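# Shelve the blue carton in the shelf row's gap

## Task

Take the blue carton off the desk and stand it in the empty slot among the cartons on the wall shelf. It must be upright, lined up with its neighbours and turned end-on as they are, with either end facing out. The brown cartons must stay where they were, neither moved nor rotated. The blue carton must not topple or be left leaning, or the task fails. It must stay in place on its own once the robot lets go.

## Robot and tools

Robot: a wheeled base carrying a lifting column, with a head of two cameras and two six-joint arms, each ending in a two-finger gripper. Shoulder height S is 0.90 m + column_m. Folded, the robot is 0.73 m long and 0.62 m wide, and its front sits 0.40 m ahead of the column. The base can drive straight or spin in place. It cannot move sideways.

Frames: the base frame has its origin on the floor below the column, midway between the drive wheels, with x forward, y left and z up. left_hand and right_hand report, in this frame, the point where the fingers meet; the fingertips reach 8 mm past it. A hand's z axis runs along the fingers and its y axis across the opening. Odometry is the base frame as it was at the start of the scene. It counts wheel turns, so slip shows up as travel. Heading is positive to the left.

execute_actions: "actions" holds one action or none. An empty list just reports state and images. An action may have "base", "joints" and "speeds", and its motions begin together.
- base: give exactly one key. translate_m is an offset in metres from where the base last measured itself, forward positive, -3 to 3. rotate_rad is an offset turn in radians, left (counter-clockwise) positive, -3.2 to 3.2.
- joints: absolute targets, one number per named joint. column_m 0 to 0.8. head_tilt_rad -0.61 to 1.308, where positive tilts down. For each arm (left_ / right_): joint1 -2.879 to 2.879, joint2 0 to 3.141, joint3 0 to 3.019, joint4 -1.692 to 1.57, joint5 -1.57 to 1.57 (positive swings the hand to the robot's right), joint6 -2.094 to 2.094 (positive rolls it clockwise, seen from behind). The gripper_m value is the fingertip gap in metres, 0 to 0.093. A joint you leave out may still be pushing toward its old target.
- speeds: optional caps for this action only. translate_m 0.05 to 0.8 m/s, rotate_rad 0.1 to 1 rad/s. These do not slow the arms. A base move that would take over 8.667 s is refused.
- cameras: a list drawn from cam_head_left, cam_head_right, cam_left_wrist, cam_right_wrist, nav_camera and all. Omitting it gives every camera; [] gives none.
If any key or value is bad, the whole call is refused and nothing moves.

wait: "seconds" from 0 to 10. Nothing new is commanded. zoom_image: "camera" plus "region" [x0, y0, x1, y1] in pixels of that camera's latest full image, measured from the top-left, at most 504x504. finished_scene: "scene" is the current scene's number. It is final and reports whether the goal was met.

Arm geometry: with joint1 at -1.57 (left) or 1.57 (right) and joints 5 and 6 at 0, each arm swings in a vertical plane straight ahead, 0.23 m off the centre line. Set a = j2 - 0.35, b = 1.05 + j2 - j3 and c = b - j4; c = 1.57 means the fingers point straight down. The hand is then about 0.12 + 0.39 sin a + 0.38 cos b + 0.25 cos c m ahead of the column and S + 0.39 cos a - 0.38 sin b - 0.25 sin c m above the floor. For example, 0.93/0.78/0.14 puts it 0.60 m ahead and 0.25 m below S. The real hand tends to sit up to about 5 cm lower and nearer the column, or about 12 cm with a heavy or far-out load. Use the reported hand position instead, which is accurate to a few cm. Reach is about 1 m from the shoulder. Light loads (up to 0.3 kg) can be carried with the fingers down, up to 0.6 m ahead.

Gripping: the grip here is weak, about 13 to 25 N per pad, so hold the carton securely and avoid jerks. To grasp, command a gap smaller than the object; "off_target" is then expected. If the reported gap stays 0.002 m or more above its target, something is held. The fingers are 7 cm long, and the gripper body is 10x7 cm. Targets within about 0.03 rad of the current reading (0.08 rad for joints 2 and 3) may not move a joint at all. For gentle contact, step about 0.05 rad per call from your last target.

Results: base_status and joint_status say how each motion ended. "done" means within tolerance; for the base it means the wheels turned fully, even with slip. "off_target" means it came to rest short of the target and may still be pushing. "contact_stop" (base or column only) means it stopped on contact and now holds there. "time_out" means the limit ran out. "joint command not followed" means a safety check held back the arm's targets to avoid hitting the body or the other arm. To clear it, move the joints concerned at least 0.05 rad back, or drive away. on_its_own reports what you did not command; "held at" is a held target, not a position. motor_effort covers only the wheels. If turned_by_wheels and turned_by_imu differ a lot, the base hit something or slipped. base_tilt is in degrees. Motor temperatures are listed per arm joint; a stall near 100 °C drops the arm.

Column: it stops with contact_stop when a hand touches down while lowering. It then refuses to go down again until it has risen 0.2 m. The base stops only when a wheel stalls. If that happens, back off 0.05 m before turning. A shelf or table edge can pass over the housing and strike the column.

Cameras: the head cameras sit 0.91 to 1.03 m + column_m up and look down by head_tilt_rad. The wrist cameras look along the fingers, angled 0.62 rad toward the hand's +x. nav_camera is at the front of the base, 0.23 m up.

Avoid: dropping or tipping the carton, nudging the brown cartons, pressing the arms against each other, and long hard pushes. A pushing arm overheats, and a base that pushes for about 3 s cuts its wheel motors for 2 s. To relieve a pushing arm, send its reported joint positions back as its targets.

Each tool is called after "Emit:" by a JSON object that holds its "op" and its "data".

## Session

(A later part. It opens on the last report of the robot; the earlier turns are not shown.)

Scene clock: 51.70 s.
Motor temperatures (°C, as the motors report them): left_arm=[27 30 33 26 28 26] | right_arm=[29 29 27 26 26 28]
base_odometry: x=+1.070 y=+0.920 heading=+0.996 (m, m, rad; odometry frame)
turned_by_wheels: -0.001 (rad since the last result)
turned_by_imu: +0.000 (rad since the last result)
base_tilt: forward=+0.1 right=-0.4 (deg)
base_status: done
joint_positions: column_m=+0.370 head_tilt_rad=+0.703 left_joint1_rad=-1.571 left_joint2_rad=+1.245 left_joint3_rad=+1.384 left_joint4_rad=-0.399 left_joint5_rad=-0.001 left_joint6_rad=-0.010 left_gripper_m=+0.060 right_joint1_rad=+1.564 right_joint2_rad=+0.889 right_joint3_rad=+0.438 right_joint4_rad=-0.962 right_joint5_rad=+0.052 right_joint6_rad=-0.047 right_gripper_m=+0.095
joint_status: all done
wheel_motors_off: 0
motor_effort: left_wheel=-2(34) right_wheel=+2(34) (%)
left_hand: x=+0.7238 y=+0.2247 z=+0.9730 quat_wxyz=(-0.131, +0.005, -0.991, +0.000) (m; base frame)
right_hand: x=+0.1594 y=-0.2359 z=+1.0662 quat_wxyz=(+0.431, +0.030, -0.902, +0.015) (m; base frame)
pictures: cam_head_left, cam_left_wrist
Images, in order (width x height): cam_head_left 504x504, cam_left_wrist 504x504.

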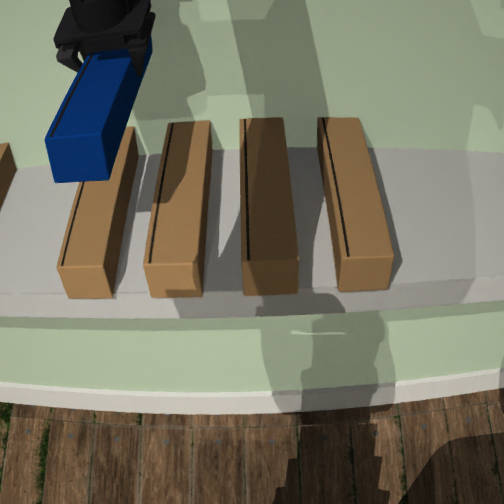

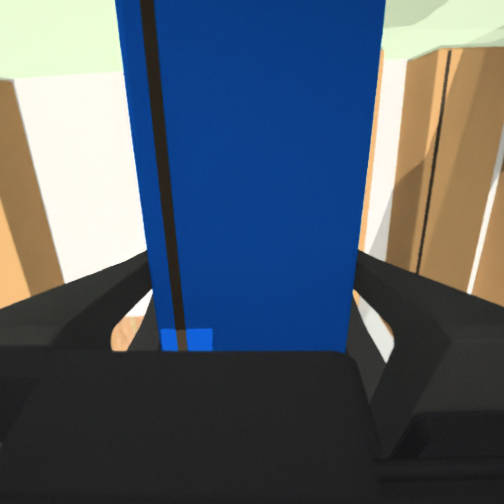

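Emit:
{"op": "execute_actions", "data": {"actions": [{"base":{"translate_m":-0.05}}], "cameras": []}}

Emit:
{"op": "execute_actions", "data": {"actions": [{"base":{"rotate_rad":-0.22},"speeds":{"rotate_rad":0.5}}], "cameras": []}}

Emit:
{"op": "execute_actions", "data": {"actions": [{"base":{"translate_m":-0.36}}], "cameras": []}}

Emit:
{"op": "execute_actions", "data": {"actions": [{"base":{"rotate_rad":0.22},"speeds":{"rotate_rad":0.5}}], "cameras": []}}

Emit:
{"op": "execute_actions", "data": {"actions": [{"base":{"translate_m":0.37},"speeds":{"translate_m":0.4}}], "cameras": ["cam_head_left","cam_left_wrist"]}}

Scene clock: 53.50 s.
Motor temperatures (°C, as the motors report them): left_arm=[27 30 33 26 28 26] | right_arm=[29 29 27 26 26 28]
base_odometry: x=+1.042 y=+0.878 heading=+0.997 (m, m, rad; odometry frame)
turned_by_wheels: +0.000 (rad since the last result)
turned_by_imu: +0.001 (rad since the last result)
base_tilt: forward=+0.1 right=-0.4 (deg)
base_status: done
joint_positions: column_m=+0.370 head_tilt_rad=+0.703 left_joint1_rad=-1.571 left_joint2_rad=+1.245 left_joint3_rad=+1.384 left_joint4_rad=-0.399 left_joint5_rad=-0.001 left_joint6_rad=-0.010 left_gripper_m=+0.060 right_joint1_rad=+1.564 right_joint2_rad=+0.889 right_joint3_rad=+0.435 right_joint4_rad=-0.962 right_joint5_rad=+0.052 right_joint6_rad=-0.047 right_gripper_m=+0.095
joint_status: not commanded
wheel_motors_off: 0
motor_effort: left_wheel=+0(31) right_wheel=+0(28) (%)
left_hand: x=+0.7237 y=+0.2247 z=+0.9730 quat_wxyz=(-0.131, +0.005, -0.991, +0.000) (m; base frame)
right_hand: x=+0.1582 y=-0.2359 z=+1.0666 quat_wxyz=(+0.432, +0.030, -0.901, +0.015) (m; base frame)
pictures: none
No camera images: the call's "cameras" was empty. Leave "cameras" out to get every camera's image.

Scene clock: 54.93 s.
Motor temperatures (°C, as the motors report them): left_arm=[27 30 33 26 28 26] | right_arm=[29 29 27 26 26 28]
base_odometry: x=+1.043 y=+0.878 heading=+0.779 (m, m, rad; odometry frame)
turned_by_wheels: -0.218 (rad since the last result)
turned_by_imu: -0.214 (rad since the last result)
base_tilt: forward=+0.2 right=-0.3 (deg)
base_status: done
joint_positions: column_m=+0.370 head_tilt_rad=+0.703 left_joint1_rad=-1.571 left_joint2_rad=+1.245 left_joint3_rad=+1.384 left_joint4_rad=-0.399 left_joint5_rad=+0.000 left_joint6_rad=-0.010 left_gripper_m=+0.060 right_joint1_rad=+1.564 right_joint2_rad=+0.889 right_joint3_rad=+0.435 right_joint4_rad=-0.962 right_joint5_rad=+0.052 right_joint6_rad=-0.047 right_gripper_m=+0.095
joint_status: not commanded
wheel_motors_off: 0
motor_effort: left_wheel=+0(48) right_wheel=+1(51) (%)
left_hand: x=+0.7237 y=+0.2244 z=+0.9730 quat_wxyz=(-0.131, +0.005, -0.991, +0.001) (m; base frame)
right_hand: x=+0.1582 y=-0.2359 z=+1.0666 quat_wxyz=(+0.432, +0.030, -0.901, +0.015) (m; base frame)
pictures: none
No camera images: the call's "cameras" was empty. Leave "cameras" out to get every camera's image.

Scene clock: 57.27 s.
Motor temperatures (°C, as the motors report them): left_arm=[27 30 33 26 28 26] | right_arm=[29 29 27 26 26 28]
base_odometry: x=+0.786 y=+0.625 heading=+0.777 (m, m, rad; odometry frame)
turned_by_wheels: -0.001 (rad since the last result)
turned_by_imu: -0.001 (rad since the last result)
base_tilt: forward=+0.1 right=-0.3 (deg)
base_status: done
joint_positions: column_m=+0.370 head_tilt_rad=+0.703 left_joint1_rad=-1.571 left_joint2_rad=+1.245 left_joint3_rad=+1.384 left_joint4_rad=-0.399 left_joint5_rad=+0.000 left_joint6_rad=-0.010 left_gripper_m=+0.060 right_joint1_rad=+1.564 right_joint2_rad=+0.889 right_joint3_rad=+0.434 right_joint4_rad=-0.962 right_joint5_rad=+0.052 right_joint6_rad=-0.047 right_gripper_m=+0.095
joint_status: not commanded
wheel_motors_off: 0
motor_effort: left_wheel=-1(50) right_wheel=+4(65) (%)
left_hand: x=+0.7237 y=+0.2244 z=+0.9730 quat_wxyz=(-0.131, +0.005, -0.991, +0.001) (m; base frame)
right_hand: x=+0.1574 y=-0.2359 z=+1.0669 quat_wxyz=(+0.433, +0.030, -0.901, +0.015) (m; base frame)
pictures: none
No camera images: the call's "cameras" was empty. Leave "cameras" out to get every camera's image.

Scene clock: 58.63 s.
Motor temperatures (°C, as the motors report them): left_arm=[27 30 33 26 28 26] | right_arm=[29 29 27 26 26 28]
base_odometry: x=+0.786 y=+0.625 heading=+0.996 (m, m, rad; odometry frame)
turned_by_wheels: +0.219 (rad since the last result)
turned_by_imu: +0.218 (rad since the last result)
base_tilt: forward=+0.1 right=-0.3 (deg)
base_status: done
joint_positions: column_m=+0.370 head_tilt_rad=+0.703 left_joint1_rad=-1.570 left_joint2_rad=+1.245 left_joint3_rad=+1.384 left_joint4_rad=-0.399 left_joint5_rad=+0.000 left_joint6_rad=-0.010 left_gripper_m=+0.060 right_joint1_rad=+1.564 right_joint2_rad=+0.889 right_joint3_rad=+0.434 right_joint4_rad=-0.962 right_joint5_rad=+0.052 right_joint6_rad=-0.047 right_gripper_m=+0.095
joint_status: not commanded
wheel_motors_off: 0
motor_effort: left_wheel=+0(38) right_wheel=-1(53) (%)
left_hand: x=+0.7237 y=+0.2249 z=+0.9730 quat_wxyz=(-0.131, +0.005, -0.991, +0.000) (m; base frame)
right_hand: x=+0.1574 y=-0.2359 z=+1.0669 quat_wxyz=(+0.433, +0.030, -0.901, +0.015) (m; base frame)
pictures: none
No camera images: the call's "cameras" was empty. Leave "cameras" out to get every camera's image.

Scene clock: 61.00 s.
Motor temperatures (°C, as the motors report them): left_arm=[27 30 33 26 28 26] | right_arm=[29 29 27 26 26 28]
base_odometry: x=+0.987 y=+0.936 heading=+0.997 (m, m, rad; odometry frame)
turned_by_wheels: +0.001 (rad since the last result)
turned_by_imu: +0.003 (rad since the last result)
base_tilt: forward=+0.1 right=-0.4 (deg)
base_status: done
joint_positions: column_m=+0.370 head_tilt_rad=+0.703 left_joint1_rad=-1.570 left_joint2_rad=+1.245 left_joint3_rad=+1.384 left_joint4_rad=-0.399 left_joint5_rad=+0.000 left_joint6_rad=-0.010 left_gripper_m=+0.060 right_joint1_rad=+1.564 right_joint2_rad=+0.889 right_joint3_rad=+0.437 right_joint4_rad=-0.962 right_joint5_rad=+0.052 right_joint6_rad=-0.047 right_gripper_m=+0.095
joint_status: not commanded
wheel_motors_off: 0
motor_effort: left_wheel=+1(51) right_wheel=-1(63) (%)
left_hand: x=+0.7237 y=+0.2249 z=+0.9730 quat_wxyz=(-0.131, +0.005, -0.991, +0.000) (m; base frame)
right_hand: x=+0.1590 y=-0.2359 z=+1.0664 quat_wxyz=(+0.431, +0.030, -0.902, +0.015) (m; base frame)
pictures: cam_head_left, cam_left_wrist
Images, in order (width x height): cam_head_left 504x504, cam_left_wrist 504x504.

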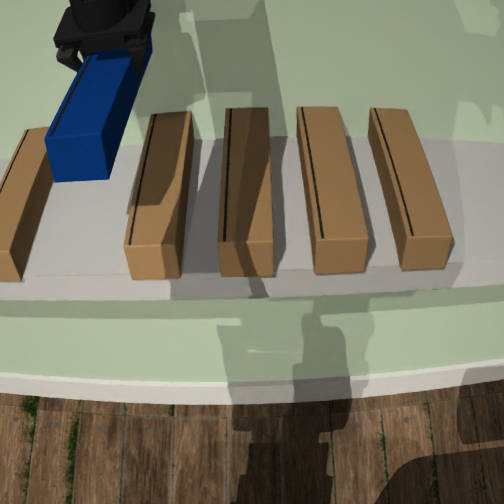

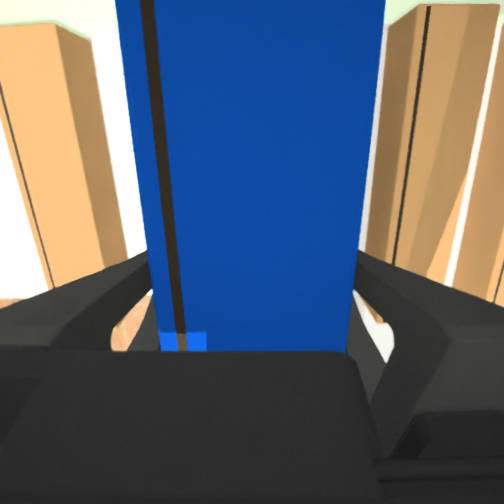

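Emit:
{"op": "execute_actions", "data": {"actions": [{"joints":{"column_m":0.29,"head_tilt_rad":0.65}}], "cameras": ["cam_head_left","cam_left_wrist"]}}

Scene clock: 62.90 s.
Motor temperatures (°C, as the motors report them): left_arm=[27 30 33 26 28 26] | right_arm=[29 29 27 26 26 28]
base_odometry: x=+0.987 y=+0.936 heading=+0.997 (m, m, rad; odometry frame)
turned_by_wheels: +0.000 (rad since the last result)
turned_by_imu: +0.001 (rad since the last result)
base_tilt: forward=+0.1 right=-0.3 (deg)
base_status: not commanded
joint_positions: column_m=+0.290 head_tilt_rad=+0.667 left_joint1_rad=-1.570 left_joint2_rad=+1.245 left_joint3_rad=+1.384 left_joint4_rad=-0.399 left_joint5_rad=+0.000 left_joint6_rad=-0.010 left_gripper_m=+0.060 right_joint1_rad=+1.564 right_joint2_rad=+0.889 right_joint3_rad=+0.437 right_joint4_rad=-0.962 right_joint5_rad=+0.052 right_joint6_rad=-0.047 right_gripper_m=+0.095
joint_status: all done
wheel_motors_off: 0
motor_effort: left_wheel=+2(2) right_wheel=-2(1) (%)
left_hand: x=+0.7237 y=+0.2249 z=+0.8930 quat_wxyz=(-0.131, +0.005, -0.991, +0.000) (m; base frame)
right_hand: x=+0.1590 y=-0.2359 z=+0.9864 quat_wxyz=(+0.431, +0.030, -0.902, +0.015) (m; base frame)
pictures: cam_head_left, cam_left_wrist
Images, in order (width x height): cam_head_left 504x504, cam_left_wrist 504x504.

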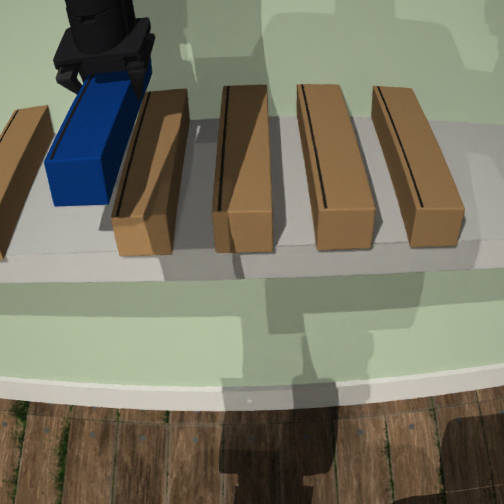

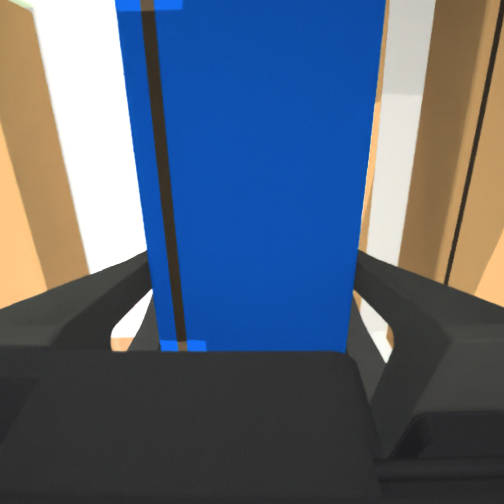

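Emit:
{"op": "execute_actions", "data": {"actions": [{"base":{"rotate_rad":0.055},"speeds":{"rotate_rad":0.2},"joints":{"left_joint6_rad":0.055}}], "cameras": ["cam_head_left","cam_left_wrist"]}}

Scene clock: 64.73 s.
Motor temperatures (°C, as the motors report them): left_arm=[27 30 33 26 28 26] | right_arm=[29 29 27 26 26 28]
base_odometry: x=+0.987 y=+0.936 heading=+1.050 (m, m, rad; odometry frame)
turned_by_wheels: +0.053 (rad since the last result)
turned_by_imu: +0.052 (rad since the last result)
base_tilt: forward=+0.1 right=-0.4 (deg)
base_status: done
joint_positions: column_m=+0.290 head_tilt_rad=+0.667 left_joint1_rad=-1.570 left_joint2_rad=+1.245 left_joint3_rad=+1.384 left_joint4_rad=-0.399 left_joint5_rad=+0.000 left_joint6_rad=+0.044 left_gripper_m=+0.060 right_joint1_rad=+1.564 right_joint2_rad=+0.889 right_joint3_rad=+0.437 right_joint4_rad=-0.962 right_joint5_rad=+0.052 right_joint6_rad=-0.047 right_gripper_m=+0.095
joint_status: all done
wheel_motors_off: 0
motor_effort: left_wheel=-1(50) right_wheel=-1(49) (%)
left_hand: x=+0.7237 y=+0.2249 z=+0.8930 quat_wxyz=(-0.131, -0.022, -0.991, -0.003) (m; base frame)
right_hand: x=+0.1590 y=-0.2359 z=+0.9864 quat_wxyz=(+0.431, +0.030, -0.902, +0.015) (m; base frame)
pictures: cam_head_left, cam_left_wrist
Images, in order (width x height): cam_head_left 504x504, cam_left_wrist 504x504.

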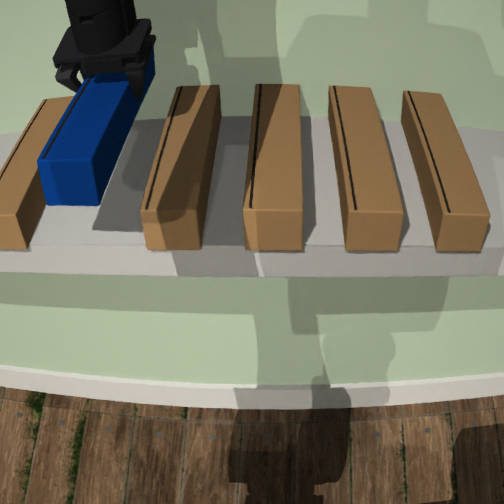

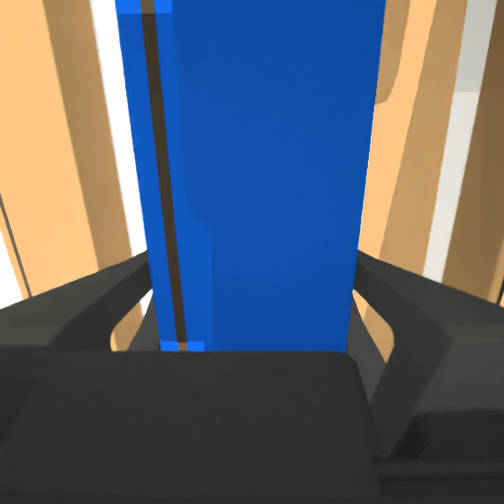

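Emit:
{"op": "execute_actions", "data": {"actions": [{"joints":{"column_m":0.26}}], "cameras": ["cam_head_left","cam_left_wrist"]}}

Scene clock: 66.13 s.
Motor temperatures (°C, as the motors report them): left_arm=[27 30 33 26 28 26] | right_arm=[29 29 27 26 26 28]
base_odometry: x=+0.987 y=+0.936 heading=+1.050 (m, m, rad; odometry frame)
turned_by_wheels: +0.000 (rad since the last result)
turned_by_imu: +0.001 (rad since the last result)
base_tilt: forward=+0.1 right=-0.4 (deg)
base_status: not commanded
joint_positions: column_m=+0.260 head_tilt_rad=+0.667 left_joint1_rad=-1.570 left_joint2_rad=+1.245 left_joint3_rad=+1.384 left_joint4_rad=-0.399 left_joint5_rad=+0.000 left_joint6_rad=+0.044 left_gripper_m=+0.060 right_joint1_rad=+1.564 right_joint2_rad=+0.889 right_joint3_rad=+0.437 right_joint4_rad=-0.962 right_joint5_rad=+0.052 right_joint6_rad=-0.047 right_gripper_m=+0.095
joint_status: all done
wheel_motors_off: 0
motor_effort: left_wheel=-2(2) right_wheel=+1(3) (%)
left_hand: x=+0.7237 y=+0.2249 z=+0.8630 quat_wxyz=(-0.131, -0.022, -0.991, -0.003) (m; base frame)
right_hand: x=+0.1590 y=-0.2359 z=+0.9564 quat_wxyz=(+0.431, +0.030, -0.902, +0.015) (m; base frame)
pictures: cam_head_left, cam_left_wrist
Images, in order (width x height): cam_head_left 504x504, cam_left_wrist 504x504.

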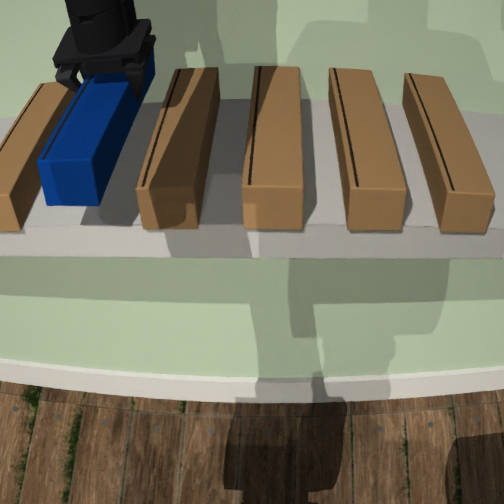

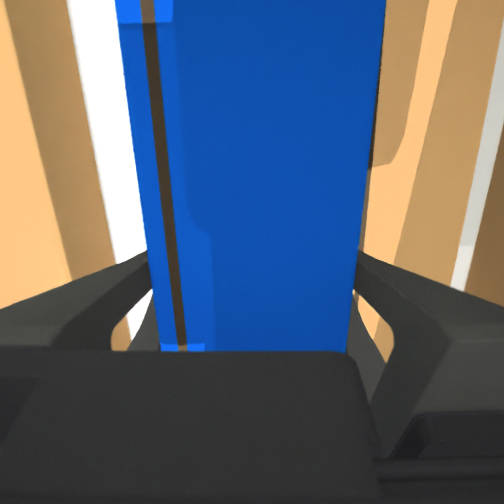

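Emit:
{"op": "execute_actions", "data": {"actions": [{"joints":{"column_m":0.23}}], "cameras": ["cam_head_left","cam_left_wrist","cam_head_right"]}}

Scene clock: 73.90 s.
Motor temperatures (°C, as the motors report them): left_arm=[27 30 33 26 28 26] | right_arm=[29 29 27 26 26 28]
base_odometry: x=+0.987 y=+0.936 heading=+1.050 (m, m, rad; odometry frame)
turned_by_wheels: +0.000 (rad since the last result)
turned_by_imu: +0.002 (rad since the last result)
base_tilt: forward=+0.1 right=-0.4 (deg)
base_status: not commanded
joint_positions: column_m=+0.230 head_tilt_rad=+0.667 left_joint1_rad=-1.570 left_joint2_rad=+1.245 left_joint3_rad=+1.384 left_joint4_rad=-0.399 left_joint5_rad=+0.000 left_joint6_rad=+0.044 left_gripper_m=+0.060 right_joint1_rad=+1.564 right_joint2_rad=+0.889 right_joint3_rad=+0.437 right_joint4_rad=-0.962 right_joint5_rad=+0.052 right_joint6_rad=-0.047 right_gripper_m=+0.095
joint_status: all done
wheel_motors_off: 0
motor_effort: left_wheel=-2(2) right_wheel=+0(3) (%)
left_hand: x=+0.7237 y=+0.2249 z=+0.8330 quat_wxyz=(-0.131, -0.022, -0.991, -0.003) (m; base frame)
right_hand: x=+0.1590 y=-0.2359 z=+0.9264 quat_wxyz=(+0.431, +0.030, -0.902, +0.015) (m; base frame)
pictures: cam_head_left, cam_head_right, cam_left_wrist
Images, in order (width x height): cam_head_left 504x504, cam_head_right 504x504, cam_left_wrist 504x504.

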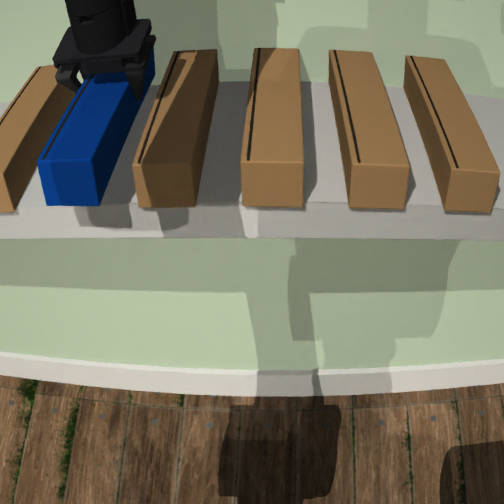

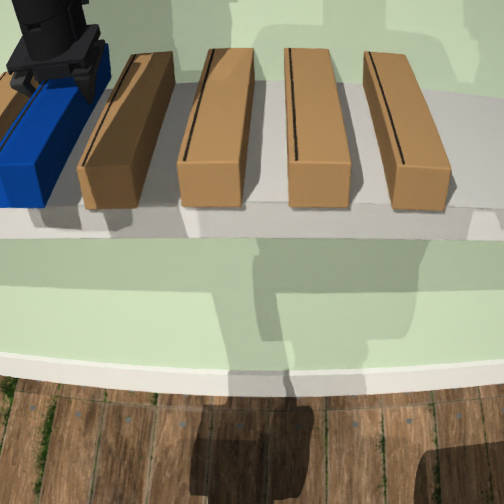

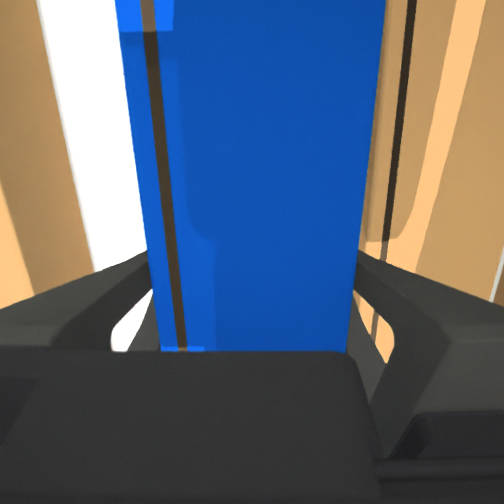

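Emit:
{"op": "execute_actions", "data": {"actions": [{"base":{"rotate_rad":0.027},"joints":{"left_joint6_rad":0.088}}], "cameras": []}}

Emit:
{"op": "execute_actions", "data": {"actions": [{"joints":{"column_m":0.2}}], "cameras": ["cam_head_left","cam_left_wrist"]}}

Scene clock: 74.90 s.
Motor temperatures (°C, as the motors report them): left_arm=[27 30 33 26 28 26] | right_arm=[29 29 27 26 26 28]
base_odometry: x=+0.987 y=+0.936 heading=+1.074 (m, m, rad; odometry frame)
turned_by_wheels: +0.025 (rad since the last result)
turned_by_imu: +0.025 (rad since the last result)
base_tilt: forward=+0.1 right=-0.4 (deg)
base_status: done
joint_positions: column_m=+0.230 head_tilt_rad=+0.667 left_joint1_rad=-1.570 left_joint2_rad=+1.245 left_joint3_rad=+1.384 left_joint4_rad=-0.399 left_joint5_rad=+0.000 left_joint6_rad=+0.077 left_gripper_m=+0.060 right_joint1_rad=+1.564 right_joint2_rad=+0.889 right_joint3_rad=+0.437 right_joint4_rad=-0.962 right_joint5_rad=+0.052 right_joint6_rad=-0.047 right_gripper_m=+0.095
joint_status: all done
wheel_motors_off: 0
motor_effort: left_wheel=-1(58) right_wheel=+2(40) (%)
left_hand: x=+0.7237 y=+0.2251 z=+0.8330 quat_wxyz=(-0.131, -0.038, -0.991, -0.006) (m; base frame)
right_hand: x=+0.1590 y=-0.2359 z=+0.9264 quat_wxyz=(+0.431, +0.030, -0.902, +0.015) (m; base frame)
pictures: none
No camera images: the call's "cameras" was empty. Leave "cameras" out to get every camera's image.

Scene clock: 75.87 s.
Motor temperatures (°C, as the motors report them): left_arm=[27 30 33 26 28 26] | right_arm=[29 29 27 26 26 28]
base_odometry: x=+0.987 y=+0.936 heading=+1.074 (m, m, rad; odometry frame)
turned_by_wheels: +0.000 (rad since the last result)
turned_by_imu: +0.000 (rad since the last result)
base_tilt: forward=+0.1 right=-0.4 (deg)
base_status: not commanded
joint_positions: column_m=+0.200 head_tilt_rad=+0.667 left_joint1_rad=-1.570 left_joint2_rad=+1.245 left_joint3_rad=+1.384 left_joint4_rad=-0.399 left_joint5_rad=+0.000 left_joint6_rad=+0.077 left_gripper_m=+0.060 right_joint1_rad=+1.564 right_joint2_rad=+0.889 right_joint3_rad=+0.437 right_joint4_rad=-0.962 right_joint5_rad=+0.052 right_joint6_rad=-0.047 right_gripper_m=+0.095
joint_status: all done
wheel_motors_off: 0
motor_effort: left_wheel=-1(2) right_wheel=+3(2) (%)
left_hand: x=+0.7237 y=+0.2251 z=+0.8030 quat_wxyz=(-0.131, -0.038, -0.991, -0.006) (m; base frame)
right_hand: x=+0.1590 y=-0.2359 z=+0.8964 quat_wxyz=(+0.431, +0.030, -0.902, +0.015) (m; base frame)
pictures: cam_head_left, cam_left_wrist
Images, in order (width x height): cam_head_left 504x504, cam_left_wrist 504x504.

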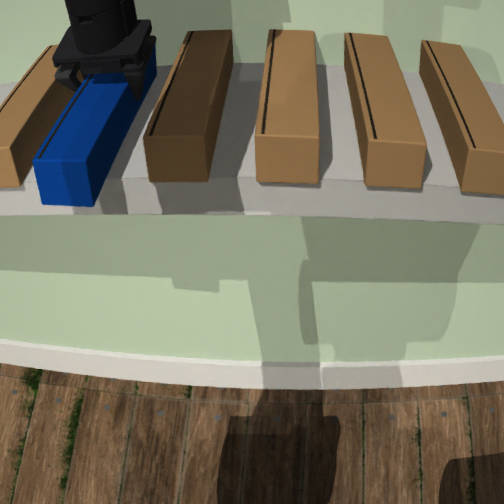

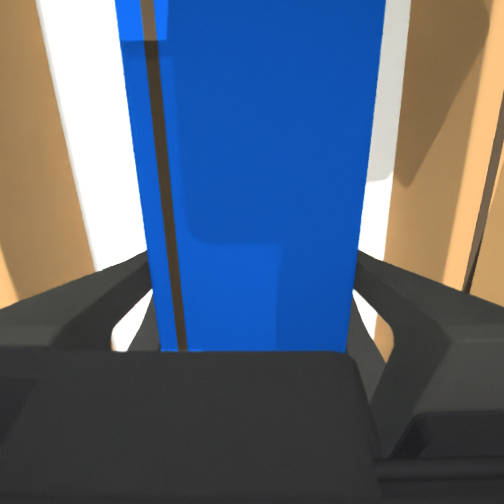

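Emit:
{"op": "execute_actions", "data": {"actions": [{"joints":{"column_m":0.16}}], "cameras": ["cam_head_left","cam_left_wrist"]}}

Scene clock: 77.07 s.
Motor temperatures (°C, as the motors report them): left_arm=[27 30 33 26 28 26] | right_arm=[29 29 27 26 26 28]
base_odometry: x=+0.987 y=+0.936 heading=+1.074 (m, m, rad; odometry frame)
turned_by_wheels: +0.000 (rad since the last result)
turned_by_imu: +0.000 (rad since the last result)
base_tilt: forward=+0.2 right=-0.3 (deg)
base_status: not commanded
joint_positions: column_m=+0.160 head_tilt_rad=+0.667 left_joint1_rad=-1.570 left_joint2_rad=+1.207 left_joint3_rad=+1.384 left_joint4_rad=-0.400 left_joint5_rad=+0.002 left_joint6_rad=+0.077 left_gripper_m=+0.060 right_joint1_rad=+1.564 right_joint2_rad=+0.889 right_joint3_rad=+0.437 right_joint4_rad=-0.962 right_joint5_rad=+0.052 right_joint6_rad=-0.047 right_gripper_m=+0.095
joint_status: all done
wheel_motors_off: 0
motor_effort: left_wheel=-2(2) right_wheel=+4(3) (%)
left_hand: x=+0.7345 y=+0.2246 z=+0.7860 quat_wxyz=(-0.149, -0.038, -0.988, -0.005) (m; base frame)
right_hand: x=+0.1590 y=-0.2359 z=+0.8564 quat_wxyz=(+0.431, +0.030, -0.902, +0.015) (m; base frame)
pictures: cam_head_left, cam_left_wrist
Images, in order (width x height): cam_head_left 504x504, cam_left_wrist 504x504.

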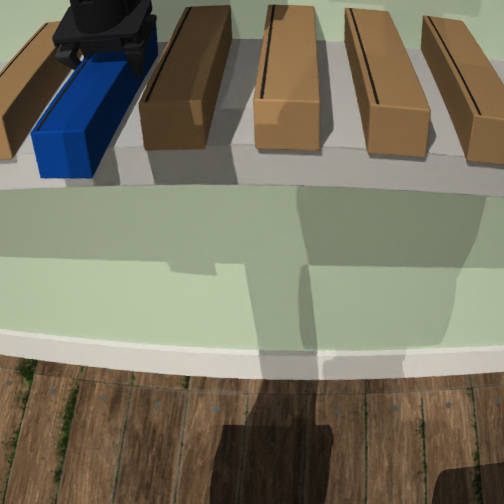

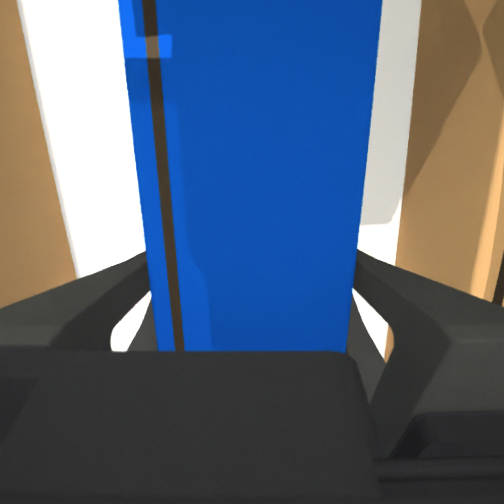

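Emit:
{"op": "execute_actions", "data": {"actions": [{"base":{"rotate_rad":0.014},"joints":{"column_m":0.188,"left_joint2_rad":1.3}}], "cameras": []}}

Emit:
{"op": "execute_actions", "data": {"actions": [{"base":{"translate_m":0.03},"speeds":{"translate_m":0.05}}], "cameras": []}}

Emit:
{"op": "execute_actions", "data": {"actions": [{"joints":{"column_m":0.17}}], "cameras": ["cam_head_left","cam_left_wrist"]}}

Scene clock: 78.20 s.
Motor temperatures (°C, as the motors report them): left_arm=[27 30 33 26 28 26] | right_arm=[29 29 27 26 26 28]
base_odometry: x=+0.987 y=+0.936 heading=+1.086 (m, m, rad; odometry frame)
turned_by_wheels: +0.012 (rad since the last result)
turned_by_imu: +0.012 (rad since the last result)
base_tilt: forward=+0.1 right=-0.4 (deg)
base_status: done
joint_positions: column_m=+0.188 head_tilt_rad=+0.667 left_joint1_rad=-1.574 left_joint2_rad=+1.259 left_joint3_rad=+1.396 left_joint4_rad=-0.393 left_joint5_rad=+0.006 left_joint6_rad=+0.077 left_gripper_m=+0.060 right_joint1_rad=+1.564 right_joint2_rad=+0.889 right_joint3_rad=+0.437 right_joint4_rad=-0.962 right_joint5_rad=+0.052 right_joint6_rad=-0.047 right_gripper_m=+0.095
joint_status: all done
wheel_motors_off: 0
motor_effort: left_wheel=-1(62) right_wheel=+0(38) (%)
left_hand: x=+0.7278 y=+0.2218 z=+0.7867 quat_wxyz=(-0.134, -0.039, -0.990, -0.001) (m; base frame)
right_hand: x=+0.1590 y=-0.2359 z=+0.8842 quat_wxyz=(+0.431, +0.030, -0.902, +0.015) (m; base frame)
pictures: none
No camera images: the call's "cameras" was empty. Leave "cameras" out to get every camera's image.

Scene clock: 79.33 s.
Motor temperatures (°C, as the motors report them): left_arm=[27 30 33 26 28 26] | right_arm=[29 29 27 26 26 28]
base_odometry: x=+1.001 y=+0.963 heading=+1.087 (m, m, rad; odometry frame)
turned_by_wheels: +0.001 (rad since the last result)
turned_by_imu: +0.002 (rad since the last result)
base_tilt: forward=+0.2 right=-0.4 (deg)
base_status: done
joint_positions: column_m=+0.188 head_tilt_rad=+0.666 left_joint1_rad=-1.574 left_joint2_rad=+1.259 left_joint3_rad=+1.396 left_joint4_rad=-0.396 left_joint5_rad=+0.006 left_joint6_rad=+0.077 left_gripper_m=+0.060 right_joint1_rad=+1.564 right_joint2_rad=+0.889 right_joint3_rad=+0.436 right_joint4_rad=-0.962 right_joint5_rad=+0.052 right_joint6_rad=-0.047 right_gripper_m=+0.095
joint_status: not commanded
wheel_motors_off: 0
motor_effort: left_wheel=+0(53) right_wheel=+1(33) (%)
left_hand: x=+0.7271 y=+0.2218 z=+0.7863 quat_wxyz=(-0.132, -0.039, -0.990, -0.001) (m; base frame)
right_hand: x=+0.1586 y=-0.2359 z=+0.8844 quat_wxyz=(+0.432, +0.030, -0.901, +0.015) (m; base frame)
pictures: none
No camera images: the call's "cameras" was empty. Leave "cameras" out to get every camera's image.

Scene clock: 80.17 s.
Motor temperatures (°C, as the motors report them): left_arm=[27 30 33 26 28 26] | right_arm=[29 29 27 26 26 28]
base_odometry: x=+1.001 y=+0.963 heading=+1.087 (m, m, rad; odometry frame)
turned_by_wheels: +0.000 (rad since the last result)
turned_by_imu: +0.000 (rad since the last result)
base_tilt: forward=+0.0 right=-0.4 (deg)
base_status: not commanded
joint_positions: column_m=+0.170 head_tilt_rad=+0.666 left_joint1_rad=-1.574 left_joint2_rad=+1.233 left_joint3_rad=+1.396 left_joint4_rad=-0.400 left_joint5_rad=+0.006 left_joint6_rad=+0.077 left_gripper_m=+0.060 right_joint1_rad=+1.564 right_joint2_rad=+0.889 right_joint3_rad=+0.436 right_joint4_rad=-0.962 right_joint5_rad=+0.052 right_joint6_rad=-0.047 right_gripper_m=+0.095
joint_status: all done
wheel_motors_off: 0
motor_effort: left_wheel=+4(4) right_wheel=-1(2) (%)
left_hand: x=+0.7340 y=+0.2218 z=+0.7844 quat_wxyz=(-0.143, -0.039, -0.989, -0.001) (m; base frame)
right_hand: x=+0.1586 y=-0.2359 z=+0.8665 quat_wxyz=(+0.432, +0.030, -0.901, +0.015) (m; base frame)
pictures: cam_head_left, cam_left_wrist
Images, in order (width x height): cam_head_left 504x504, cam_left_wrist 504x504.

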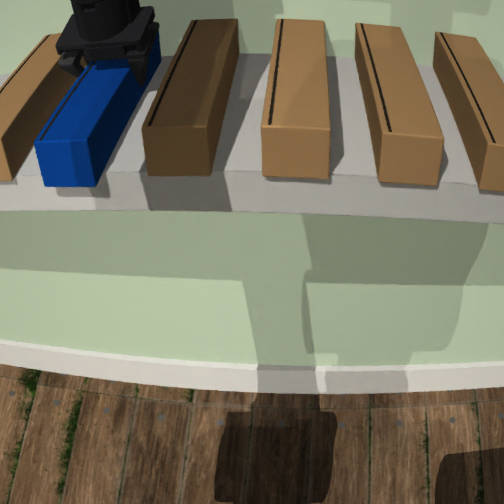

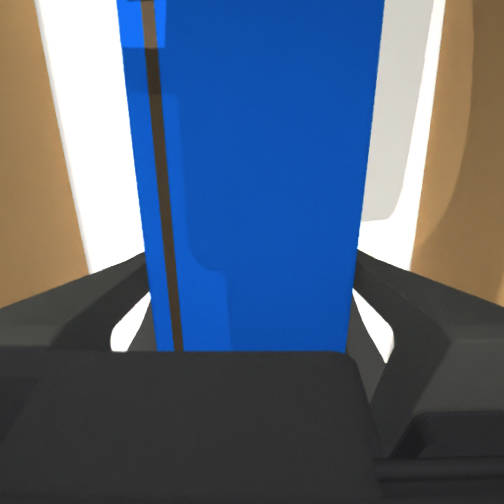

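Emit:
{"op": "execute_actions", "data": {"actions": [{"joints":{"column_m":0.195}}], "cameras": []}}

Emit:
{"op": "execute_actions", "data": {"actions": [{"base":{"translate_m":0.012},"speeds":{"translate_m":0.05}}], "cameras": []}}

Emit:
{"op": "execute_actions", "data": {"actions": [{"joints":{"column_m":0.172}}], "cameras": []}}

Emit:
{"op": "execute_actions", "data": {"actions": [{"joints":{"left_gripper_m":0.075}}], "cameras": []}}

Emit:
{"op": "execute_actions", "data": {"actions": [{"joints":{"column_m":0.35}}], "cameras": ["cam_head_left","cam_left_wrist"]}}

Scene clock: 81.37 s.
Motor temperatures (°C, as the motors report them): left_arm=[27 30 33 26 28 26] | right_arm=[29 29 27 26 26 28]
base_odometry: x=+1.001 y=+0.963 heading=+1.087 (m, m, rad; odometry frame)
turned_by_wheels: +0.000 (rad since the last result)
turned_by_imu: +0.000 (rad since the last result)
base_tilt: forward=+0.1 right=-0.3 (deg)
base_status: not commanded
joint_positions: column_m=+0.195 head_tilt_rad=+0.666 left_joint1_rad=-1.574 left_joint2_rad=+1.271 left_joint3_rad=+1.396 left_joint4_rad=-0.396 left_joint5_rad=+0.005 left_joint6_rad=+0.077 left_gripper_m=+0.060 right_joint1_rad=+1.564 right_joint2_rad=+0.889 right_joint3_rad=+0.436 right_joint4_rad=-0.962 right_joint5_rad=+0.052 right_joint6_rad=-0.047 right_gripper_m=+0.095
joint_status: all done
wheel_motors_off: 0
motor_effort: left_wheel=+4(4) right_wheel=+0(3) (%)
left_hand: x=+0.7235 y=+0.2219 z=+0.7865 quat_wxyz=(-0.126, -0.039, -0.991, -0.001) (m; base frame)
right_hand: x=+0.1586 y=-0.2359 z=+0.8914 quat_wxyz=(+0.432, +0.030, -0.901, +0.015) (m; base frame)
pictures: none
No camera images: the call's "cameras" was empty. Leave "cameras" out to get every camera's image.

Scene clock: 82.20 s.
Motor temperatures (°C, as the motors report them): left_arm=[27 30 33 26 28 26] | right_arm=[29 29 27 26 26 28]
base_odometry: x=+1.007 y=+0.973 heading=+1.088 (m, m, rad; odometry frame)
turned_by_wheels: +0.001 (rad since the last result)
turned_by_imu: +0.001 (rad since the last result)
base_tilt: forward=+0.1 right=-0.3 (deg)
base_status: done
joint_positions: column_m=+0.195 head_tilt_rad=+0.666 left_joint1_rad=-1.574 left_joint2_rad=+1.271 left_joint3_rad=+1.396 left_joint4_rad=-0.396 left_joint5_rad=+0.004 left_joint6_rad=+0.077 left_gripper_m=+0.060 right_joint1_rad=+1.564 right_joint2_rad=+0.889 right_joint3_rad=+0.437 right_joint4_rad=-0.962 right_joint5_rad=+0.052 right_joint6_rad=-0.047 right_gripper_m=+0.095
joint_status: not commanded
wheel_motors_off: 0
motor_effort: left_wheel=+0(48) right_wheel=+0(31) (%)
left_hand: x=+0.7234 y=+0.2221 z=+0.7864 quat_wxyz=(-0.126, -0.039, -0.991, -0.001) (m; base frame)
right_hand: x=+0.1590 y=-0.2359 z=+0.8913 quat_wxyz=(+0.431, +0.030, -0.902, +0.015) (m; base frame)
pictures: none
No camera images: the call's "cameras" was empty. Leave "cameras" out to get every camera's image.

Scene clock: 83.10 s.
Motor temperatures (°C, as the motors report them): left_arm=[27 30 33 26 28 26] | right_arm=[29 29 27 26 26 28]
base_odometry: x=+1.007 y=+0.973 heading=+1.088 (m, m, rad; odometry frame)
turned_by_wheels: +0.000 (rad since the last result)
turned_by_imu: +0.000 (rad since the last result)
base_tilt: forward=+0.1 right=-0.2 (deg)
base_status: not commanded
joint_positions: column_m=+0.172 head_tilt_rad=+0.666 left_joint1_rad=-1.574 left_joint2_rad=+1.236 left_joint3_rad=+1.396 left_joint4_rad=-0.401 left_joint5_rad=+0.005 left_joint6_rad=+0.077 left_gripper_m=+0.060 right_joint1_rad=+1.564 right_joint2_rad=+0.889 right_joint3_rad=+0.437 right_joint4_rad=-0.962 right_joint5_rad=+0.052 right_joint6_rad=-0.047 right_gripper_m=+0.095
joint_status: all done
wheel_motors_off: 0
motor_effort: left_wheel=+4(5) right_wheel=-1(1) (%)
left_hand: x=+0.7328 y=+0.2221 z=+0.7843 quat_wxyz=(-0.141, -0.039, -0.989, -0.002) (m; base frame)
right_hand: x=+0.1590 y=-0.2359 z=+0.8684 quat_wxyz=(+0.431, +0.030, -0.902, +0.015) (m; base frame)
pictures: none
No camera images: the call's "cameras" was empty. Leave "cameras" out to get every camera's image.

Scene clock: 83.90 s.
Motor temperatures (°C, as the motors report them): left_arm=[27 30 33 26 28 26] | right_arm=[29 29 27 26 26 28]
base_odometry: x=+1.007 y=+0.973 heading=+1.088 (m, m, rad; odometry frame)
turned_by_wheels: +0.000 (rad since the last result)
turned_by_imu: +0.000 (rad since the last result)
base_tilt: forward=+0.2 right=-0.4 (deg)
base_status: not commanded
joint_positions: column_m=+0.172 head_tilt_rad=+0.666 left_joint1_rad=-1.572 left_joint2_rad=+1.258 left_joint3_rad=+1.398 left_joint4_rad=-0.399 left_joint5_rad=+0.003 left_joint6_rad=+0.075 left_gripper_m=+0.075 right_joint1_rad=+1.564 right_joint2_rad=+0.889 right_joint3_rad=+0.437 right_joint4_rad=-0.962 right_joint5_rad=+0.052 right_joint6_rad=-0.047 right_gripper_m=+0.095
joint_status: all done
wheel_motors_off: 0
motor_effort: left_wheel=+5(5) right_wheel=-2(1) (%)
left_hand: x=+0.7276 y=+0.2231 z=+0.7717 quat_wxyz=(-0.132, -0.038, -0.991, -0.003) (m; base frame)
right_hand: x=+0.1590 y=-0.2359 z=+0.8684 quat_wxyz=(+0.431, +0.030, -0.902, +0.015) (m; base frame)
pictures: none
No camera images: the call's "cameras" was empty. Leave "cameras" out to get every camera's image.

Scene clock: 86.80 s.
Motor temperatures (°C, as the motors report them): left_arm=[27 30 33 26 28 26] | right_arm=[29 29 27 26 26 28]
base_odometry: x=+1.007 y=+0.973 heading=+1.088 (m, m, rad; odometry frame)
turned_by_wheels: +0.000 (rad since the last result)
turned_by_imu: +0.001 (rad since the last result)
base_tilt: forward=+0.2 right=-0.4 (deg)
base_status: not commanded
joint_positions: column_m=+0.350 head_tilt_rad=+0.666 left_joint1_rad=-1.572 left_joint2_rad=+1.286 left_joint3_rad=+1.398 left_joint4_rad=-0.399 left_joint5_rad=+0.003 left_joint6_rad=+0.076 left_gripper_m=+0.075 right_joint1_rad=+1.564 right_joint2_rad=+0.889 right_joint3_rad=+0.437 right_joint4_rad=-0.962 right_joint5_rad=+0.052 right_joint6_rad=-0.047 right_gripper_m=+0.095
joint_status: all done
wheel_motors_off: 0
motor_effort: left_wheel=+6(5) right_wheel=-4(2) (%)
left_hand: x=+0.7188 y=+0.2231 z=+0.9326 quat_wxyz=(-0.118, -0.038, -0.992, -0.002) (m; base frame)
right_hand: x=+0.1590 y=-0.2359 z=+1.0462 quat_wxyz=(+0.431, +0.030, -0.902, +0.015) (m; base frame)
pictures: cam_head_left, cam_left_wrist
Images, in order (width x height): cam_head_left 504x504, cam_left_wrist 504x504.

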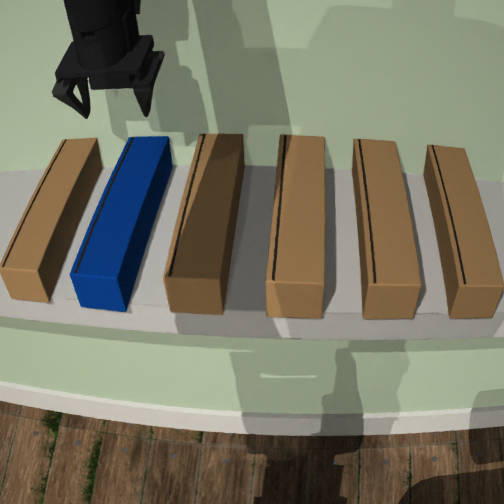

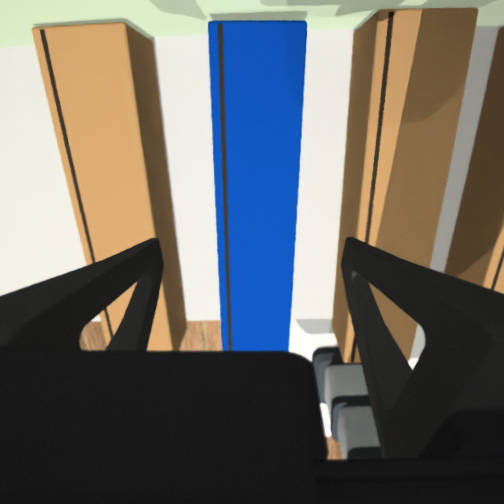

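Emit:
{"op": "execute_actions", "data": {"actions": [{"base":{"translate_m":-0.4}}], "cameras": ["cam_head_left"]}}

Emit:
{"op": "finished_scene", "data": {"scene": 2}}

Scene clock: 89.33 s.
Motor temperatures (°C, as the motors report them): left_arm=[27 30 33 26 28 26] | right_arm=[29 29 27 26 26 28]
base_odometry: x=+0.821 y=+0.619 heading=+1.089 (m, m, rad; odometry frame)
turned_by_wheels: +0.001 (rad since the last result)
turned_by_imu: +0.001 (rad since the last result)
base_tilt: forward=+0.1 right=-0.2 (deg)
base_status: done
joint_positions: column_m=+0.350 head_tilt_rad=+0.666 left_joint1_rad=-1.572 left_joint2_rad=+1.286 left_joint3_rad=+1.396 left_joint4_rad=-0.399 left_joint5_rad=+0.003 left_joint6_rad=+0.077 left_gripper_m=+0.075 right_joint1_rad=+1.564 right_joint2_rad=+0.889 right_joint3_rad=+0.434 right_joint4_rad=-0.962 right_joint5_rad=+0.052 right_joint6_rad=-0.047 right_gripper_m=+0.095
joint_status: not commanded
wheel_motors_off: 0
motor_effort: left_wheel=+2(65) right_wheel=-1(47) (%)
left_hand: x=+0.7177 y=+0.2232 z=+0.9318 quat_wxyz=(-0.117, -0.038, -0.992, -0.002) (m; base frame)
right_hand: x=+0.1575 y=-0.2359 z=+1.0468 quat_wxyz=(+0.432, +0.030, -0.901, +0.015) (m; base frame)
pictures: cam_head_left
Images, in order (width x height): cam_head_left 504x504.

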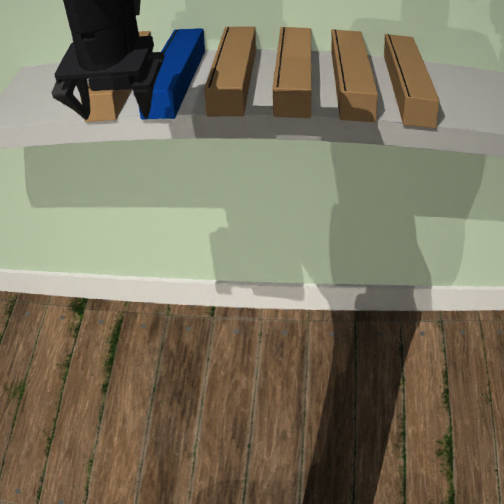

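The scene is finished: the task was done.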